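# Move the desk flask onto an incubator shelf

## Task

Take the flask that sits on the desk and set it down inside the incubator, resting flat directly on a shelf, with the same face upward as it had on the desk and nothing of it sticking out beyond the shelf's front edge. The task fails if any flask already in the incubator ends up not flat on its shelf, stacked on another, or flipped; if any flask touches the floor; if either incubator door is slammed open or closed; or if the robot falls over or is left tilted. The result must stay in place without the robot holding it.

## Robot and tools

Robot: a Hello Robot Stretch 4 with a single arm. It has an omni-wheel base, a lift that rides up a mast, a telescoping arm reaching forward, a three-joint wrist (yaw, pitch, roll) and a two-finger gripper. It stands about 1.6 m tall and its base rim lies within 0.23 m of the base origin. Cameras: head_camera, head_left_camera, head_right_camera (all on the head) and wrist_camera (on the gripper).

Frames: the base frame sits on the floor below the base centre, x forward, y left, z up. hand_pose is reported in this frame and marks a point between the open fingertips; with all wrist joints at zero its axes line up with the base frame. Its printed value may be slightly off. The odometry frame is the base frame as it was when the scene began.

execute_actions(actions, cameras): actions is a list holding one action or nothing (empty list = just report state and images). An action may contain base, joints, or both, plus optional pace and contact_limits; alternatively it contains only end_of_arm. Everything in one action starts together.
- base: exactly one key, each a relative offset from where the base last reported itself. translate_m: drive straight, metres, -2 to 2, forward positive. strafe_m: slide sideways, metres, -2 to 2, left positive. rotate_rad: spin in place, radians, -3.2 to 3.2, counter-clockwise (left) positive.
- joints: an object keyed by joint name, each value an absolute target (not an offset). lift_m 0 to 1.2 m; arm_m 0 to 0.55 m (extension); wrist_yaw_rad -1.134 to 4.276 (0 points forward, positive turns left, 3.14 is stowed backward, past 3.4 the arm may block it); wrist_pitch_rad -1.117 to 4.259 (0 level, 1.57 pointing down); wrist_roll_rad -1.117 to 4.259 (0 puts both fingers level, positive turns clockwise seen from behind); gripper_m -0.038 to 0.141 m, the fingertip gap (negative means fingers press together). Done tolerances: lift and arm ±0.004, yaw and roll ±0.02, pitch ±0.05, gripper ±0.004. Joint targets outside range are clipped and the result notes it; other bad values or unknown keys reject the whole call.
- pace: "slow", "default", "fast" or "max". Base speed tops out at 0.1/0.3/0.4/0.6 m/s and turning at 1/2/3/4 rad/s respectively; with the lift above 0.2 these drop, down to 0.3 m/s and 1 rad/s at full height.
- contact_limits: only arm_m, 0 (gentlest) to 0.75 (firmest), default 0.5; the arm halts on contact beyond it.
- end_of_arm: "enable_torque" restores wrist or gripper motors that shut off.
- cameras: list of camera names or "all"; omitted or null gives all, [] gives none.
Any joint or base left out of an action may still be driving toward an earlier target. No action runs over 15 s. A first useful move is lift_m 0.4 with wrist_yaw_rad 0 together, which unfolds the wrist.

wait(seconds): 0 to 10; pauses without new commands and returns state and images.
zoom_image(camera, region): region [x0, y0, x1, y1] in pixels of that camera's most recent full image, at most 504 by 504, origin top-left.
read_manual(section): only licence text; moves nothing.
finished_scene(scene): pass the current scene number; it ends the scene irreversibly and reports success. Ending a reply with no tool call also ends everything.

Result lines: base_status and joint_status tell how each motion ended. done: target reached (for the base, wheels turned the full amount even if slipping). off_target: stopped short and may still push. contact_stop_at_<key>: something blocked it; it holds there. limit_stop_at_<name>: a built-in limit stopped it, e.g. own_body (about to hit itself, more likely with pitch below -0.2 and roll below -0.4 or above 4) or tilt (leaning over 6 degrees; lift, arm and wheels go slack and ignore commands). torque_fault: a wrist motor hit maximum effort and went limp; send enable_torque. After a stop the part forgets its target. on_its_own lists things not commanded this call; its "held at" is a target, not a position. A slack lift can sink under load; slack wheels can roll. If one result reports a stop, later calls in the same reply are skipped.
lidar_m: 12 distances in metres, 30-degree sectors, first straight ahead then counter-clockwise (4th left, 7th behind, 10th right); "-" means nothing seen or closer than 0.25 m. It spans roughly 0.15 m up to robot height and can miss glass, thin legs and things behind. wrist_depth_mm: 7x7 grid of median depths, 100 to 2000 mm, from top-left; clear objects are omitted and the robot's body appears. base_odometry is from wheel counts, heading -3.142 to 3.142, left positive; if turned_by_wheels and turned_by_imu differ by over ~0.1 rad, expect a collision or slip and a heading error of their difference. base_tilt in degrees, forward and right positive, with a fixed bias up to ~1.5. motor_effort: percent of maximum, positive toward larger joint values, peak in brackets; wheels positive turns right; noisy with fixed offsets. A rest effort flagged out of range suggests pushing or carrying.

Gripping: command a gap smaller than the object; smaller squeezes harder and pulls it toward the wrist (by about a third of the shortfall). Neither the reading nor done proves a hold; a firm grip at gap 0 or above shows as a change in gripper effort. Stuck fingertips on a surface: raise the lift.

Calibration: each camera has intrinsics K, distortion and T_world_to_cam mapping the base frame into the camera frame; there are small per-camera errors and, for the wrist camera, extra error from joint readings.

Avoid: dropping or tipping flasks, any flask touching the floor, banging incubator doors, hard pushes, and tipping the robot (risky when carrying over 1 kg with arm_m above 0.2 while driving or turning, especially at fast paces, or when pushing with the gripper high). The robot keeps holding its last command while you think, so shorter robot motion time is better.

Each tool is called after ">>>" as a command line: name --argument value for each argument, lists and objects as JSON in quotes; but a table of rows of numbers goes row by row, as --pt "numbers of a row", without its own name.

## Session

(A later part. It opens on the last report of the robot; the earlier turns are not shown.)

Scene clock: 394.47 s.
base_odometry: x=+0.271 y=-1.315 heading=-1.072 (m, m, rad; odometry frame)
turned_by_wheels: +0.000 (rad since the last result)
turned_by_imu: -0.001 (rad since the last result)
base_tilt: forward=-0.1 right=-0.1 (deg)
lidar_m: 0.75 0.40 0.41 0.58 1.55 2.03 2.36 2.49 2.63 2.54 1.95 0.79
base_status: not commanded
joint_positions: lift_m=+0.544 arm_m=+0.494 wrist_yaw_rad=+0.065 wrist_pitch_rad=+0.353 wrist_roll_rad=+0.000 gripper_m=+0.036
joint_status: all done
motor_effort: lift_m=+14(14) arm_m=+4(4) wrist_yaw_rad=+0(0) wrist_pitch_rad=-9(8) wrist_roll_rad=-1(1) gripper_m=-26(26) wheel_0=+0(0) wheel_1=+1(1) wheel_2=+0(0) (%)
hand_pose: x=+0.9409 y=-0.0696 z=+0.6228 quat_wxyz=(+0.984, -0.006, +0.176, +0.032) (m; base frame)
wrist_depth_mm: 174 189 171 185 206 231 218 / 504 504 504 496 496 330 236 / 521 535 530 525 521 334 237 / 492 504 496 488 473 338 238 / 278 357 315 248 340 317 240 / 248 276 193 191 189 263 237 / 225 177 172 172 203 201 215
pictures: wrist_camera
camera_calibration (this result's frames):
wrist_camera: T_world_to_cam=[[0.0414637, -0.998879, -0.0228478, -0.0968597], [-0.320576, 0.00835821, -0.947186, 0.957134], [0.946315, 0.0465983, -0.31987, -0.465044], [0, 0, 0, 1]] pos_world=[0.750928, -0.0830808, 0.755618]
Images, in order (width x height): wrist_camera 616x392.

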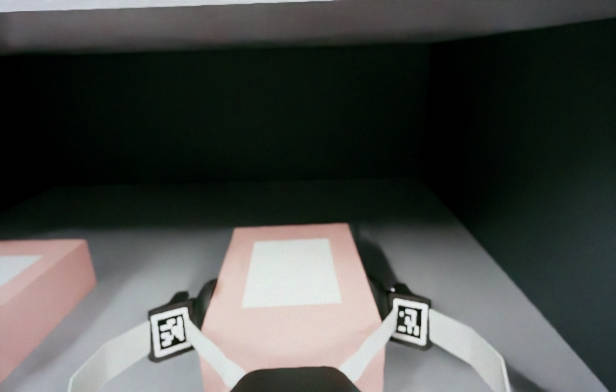

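>>> execute_actions --actions '[{"joints": {"lift_m": 0.540}, "pace": "slow"}]' --cameras '["wrist_camera"]'

Scene clock: 398.90 s.
base_odometry: x=+0.271 y=-1.315 heading=-1.072 (m, m, rad; odometry frame)
turned_by_wheels: +0.000 (rad since the last result)
turned_by_imu: +0.000 (rad since the last result)
base_tilt: forward=-0.1 right=-0.2 (deg)
lidar_m: 0.77 0.41 0.38 0.58 1.54 2.06 2.35 2.47 2.63 2.54 1.94 0.78
base_status: not commanded
joint_positions: lift_m=+0.540 arm_m=+0.494 wrist_yaw_rad=+0.065 wrist_pitch_rad=+0.353 wrist_roll_rad=+0.000 gripper_m=+0.036
joint_status: all done
motor_effort: lift_m=+14(15) arm_m=+4(4) wrist_yaw_rad=+0(0) wrist_pitch_rad=-9(9) wrist_roll_rad=+1(1) gripper_m=-26(26) wheel_0=+0(0) wheel_1=+1(1) wheel_2=+0(0) (%)
hand_pose: x=+0.9409 y=-0.0696 z=+0.6188 quat_wxyz=(+0.984, -0.006, +0.176, +0.032) (m; base frame)
wrist_depth_mm: 187 202 218 238 264 283 220 / 504 504 496 504 500 332 236 / 517 530 530 530 521 334 237 / 492 496 484 477 466 338 238 / 273 347 307 247 332 312 239 / 248 268 193 190 190 255 235 / 220 177 172 172 197 196 209
pictures: wrist_camera
camera_calibration (this result's frames):
wrist_camera: T_world_to_cam=[[0.0414636, -0.998879, -0.0228477, -0.0969512], [-0.320576, 0.00835819, -0.947186, 0.953343], [0.946315, 0.0465982, -0.31987, -0.466326], [0, 0, 0, 1]] pos_world=[0.750929, -0.0830808, 0.751614]
Images, in order (width x height): wrist_camera 616x392.

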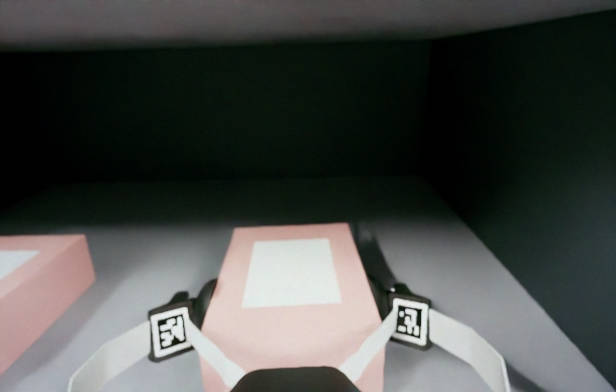

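Depth readings now match the desk grasp configuration. Releasing the flask.

>>> execute_actions --actions '[{"joints": {"gripper_m": 0.125}}]' --cameras '["wrist_camera"]'

Scene clock: 402.83 s.
base_odometry: x=+0.271 y=-1.315 heading=-1.072 (m, m, rad; odometry frame)
turned_by_wheels: +0.000 (rad since the last result)
turned_by_imu: -0.001 (rad since the last result)
base_tilt: forward=-0.1 right=-0.2 (deg)
lidar_m: 0.74 0.40 0.42 0.57 1.54 2.05 2.35 2.47 2.65 2.54 1.92 0.80
base_status: not commanded
joint_positions: lift_m=+0.540 arm_m=+0.494 wrist_yaw_rad=+0.065 wrist_pitch_rad=+0.352 wrist_roll_rad=+0.000 gripper_m=+0.125
joint_status: all done
motor_effort: lift_m=+14(14) arm_m=+4(4) wrist_yaw_rad=+0(0) wrist_pitch_rad=-7(9) wrist_roll_rad=+0(0) gripper_m=-1(25) wheel_0=+0(0) wheel_1=+1(1) wheel_2=-1(1) (%)
hand_pose: x=+0.9410 y=-0.0696 z=+0.6189 quat_wxyz=(+0.984, -0.006, +0.175, +0.032) (m; base frame)
wrist_depth_mm: 182 194 211 230 255 273 219 / 500 504 500 500 500 332 236 / 521 535 525 525 521 334 236 / 496 496 488 477 469 336 237 / 272 347 325 256 332 312 239 / 247 211 210 200 198 246 236 / 221 211 194 147 206 204 209
pictures: wrist_camera
camera_calibration (this result's frames):
wrist_camera: T_world_to_cam=[[0.0414631, -0.998878, -0.0228627, -0.0969401], [-0.319983, 0.00840173, -0.947386, 0.953092], [0.946516, 0.0465972, -0.319275, -0.466887], [0, 0, 0, 1]] pos_world=[0.750908, -0.0830834, 0.751665]
Images, in order (width x height): wrist_camera 616x392.

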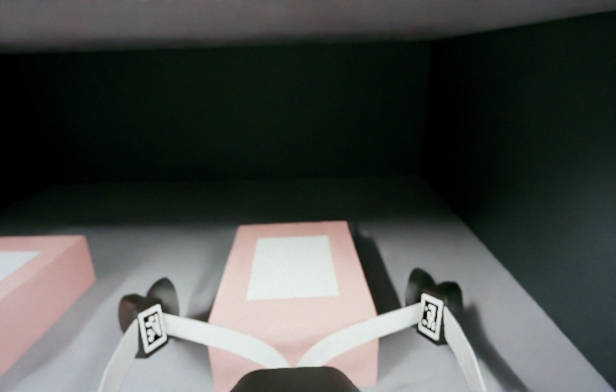

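The flask is released and lying flat. Now I'll retract the arm and verify.

>>> execute_actions --actions '[{"joints": {"arm_m": 0.2}}]' --cameras '["head_camera", "wrist_camera"]'

Scene clock: 406.60 s.
base_odometry: x=+0.271 y=-1.315 heading=-1.072 (m, m, rad; odometry frame)
turned_by_wheels: +0.000 (rad since the last result)
turned_by_imu: +0.000 (rad since the last result)
base_tilt: forward=-0.1 right=-0.1 (deg)
lidar_m: 0.76 0.41 0.41 0.57 1.57 2.03 2.34 2.46 2.63 2.55 1.93 0.79
base_status: not commanded
joint_positions: lift_m=+0.540 arm_m=+0.201 wrist_yaw_rad=+0.065 wrist_pitch_rad=+0.352 wrist_roll_rad=+0.000 gripper_m=+0.125
joint_status: all done
motor_effort: lift_m=+14(14) arm_m=-4(3) wrist_yaw_rad=+1(0) wrist_pitch_rad=-7(7) wrist_roll_rad=+1(1) gripper_m=+1(1) wheel_0=+0(0) wheel_1=+1(1) wheel_2=-1(0) (%)
hand_pose: x=+0.6475 y=-0.0697 z=+0.6190 quat_wxyz=(+0.984, -0.006, +0.175, +0.032) (m; base frame)
wrist_depth_mm: 402 394 394 387 389 343 296 / 549 768 778 768 683 357 303 / 525 741 809 788 621 370 324 / 459 459 530 462 508 389 343 / 539 715 750 732 654 407 991 / 544 211 585 569 213 382 1060 / 488 480 477 147 477 404 946
pictures: head_camera, wrist_camera
camera_calibration (this result's frames):
wrist_camera: T_world_to_cam=[[0.041362, -0.998883, -0.0228637, -0.0847354], [-0.319937, 0.00843728, -0.947401, 0.859194], [0.946535, 0.0465013, -0.319231, -0.189192], [0, 0, 0, 1]] pos_world=[0.45747, -0.0830923, 0.751668]
Images, in order (width x height): head_camera 420x560, wrist_camera 616x392.

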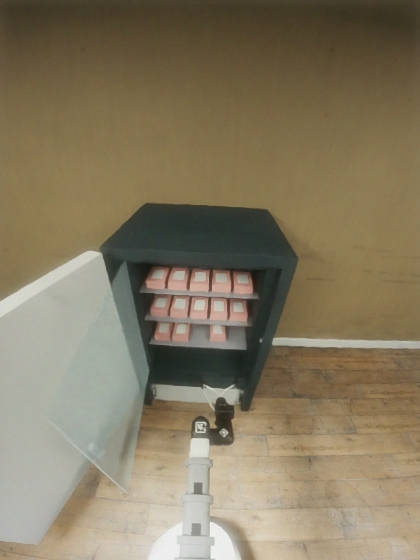

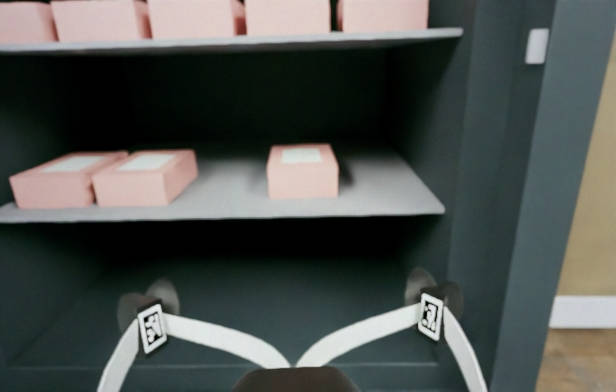

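The flask is flat on the bottom shelf, label up, well behind the front edge. Ending scene 1.

>>> finished_scene --scene 1

The scene is finished: the task was done.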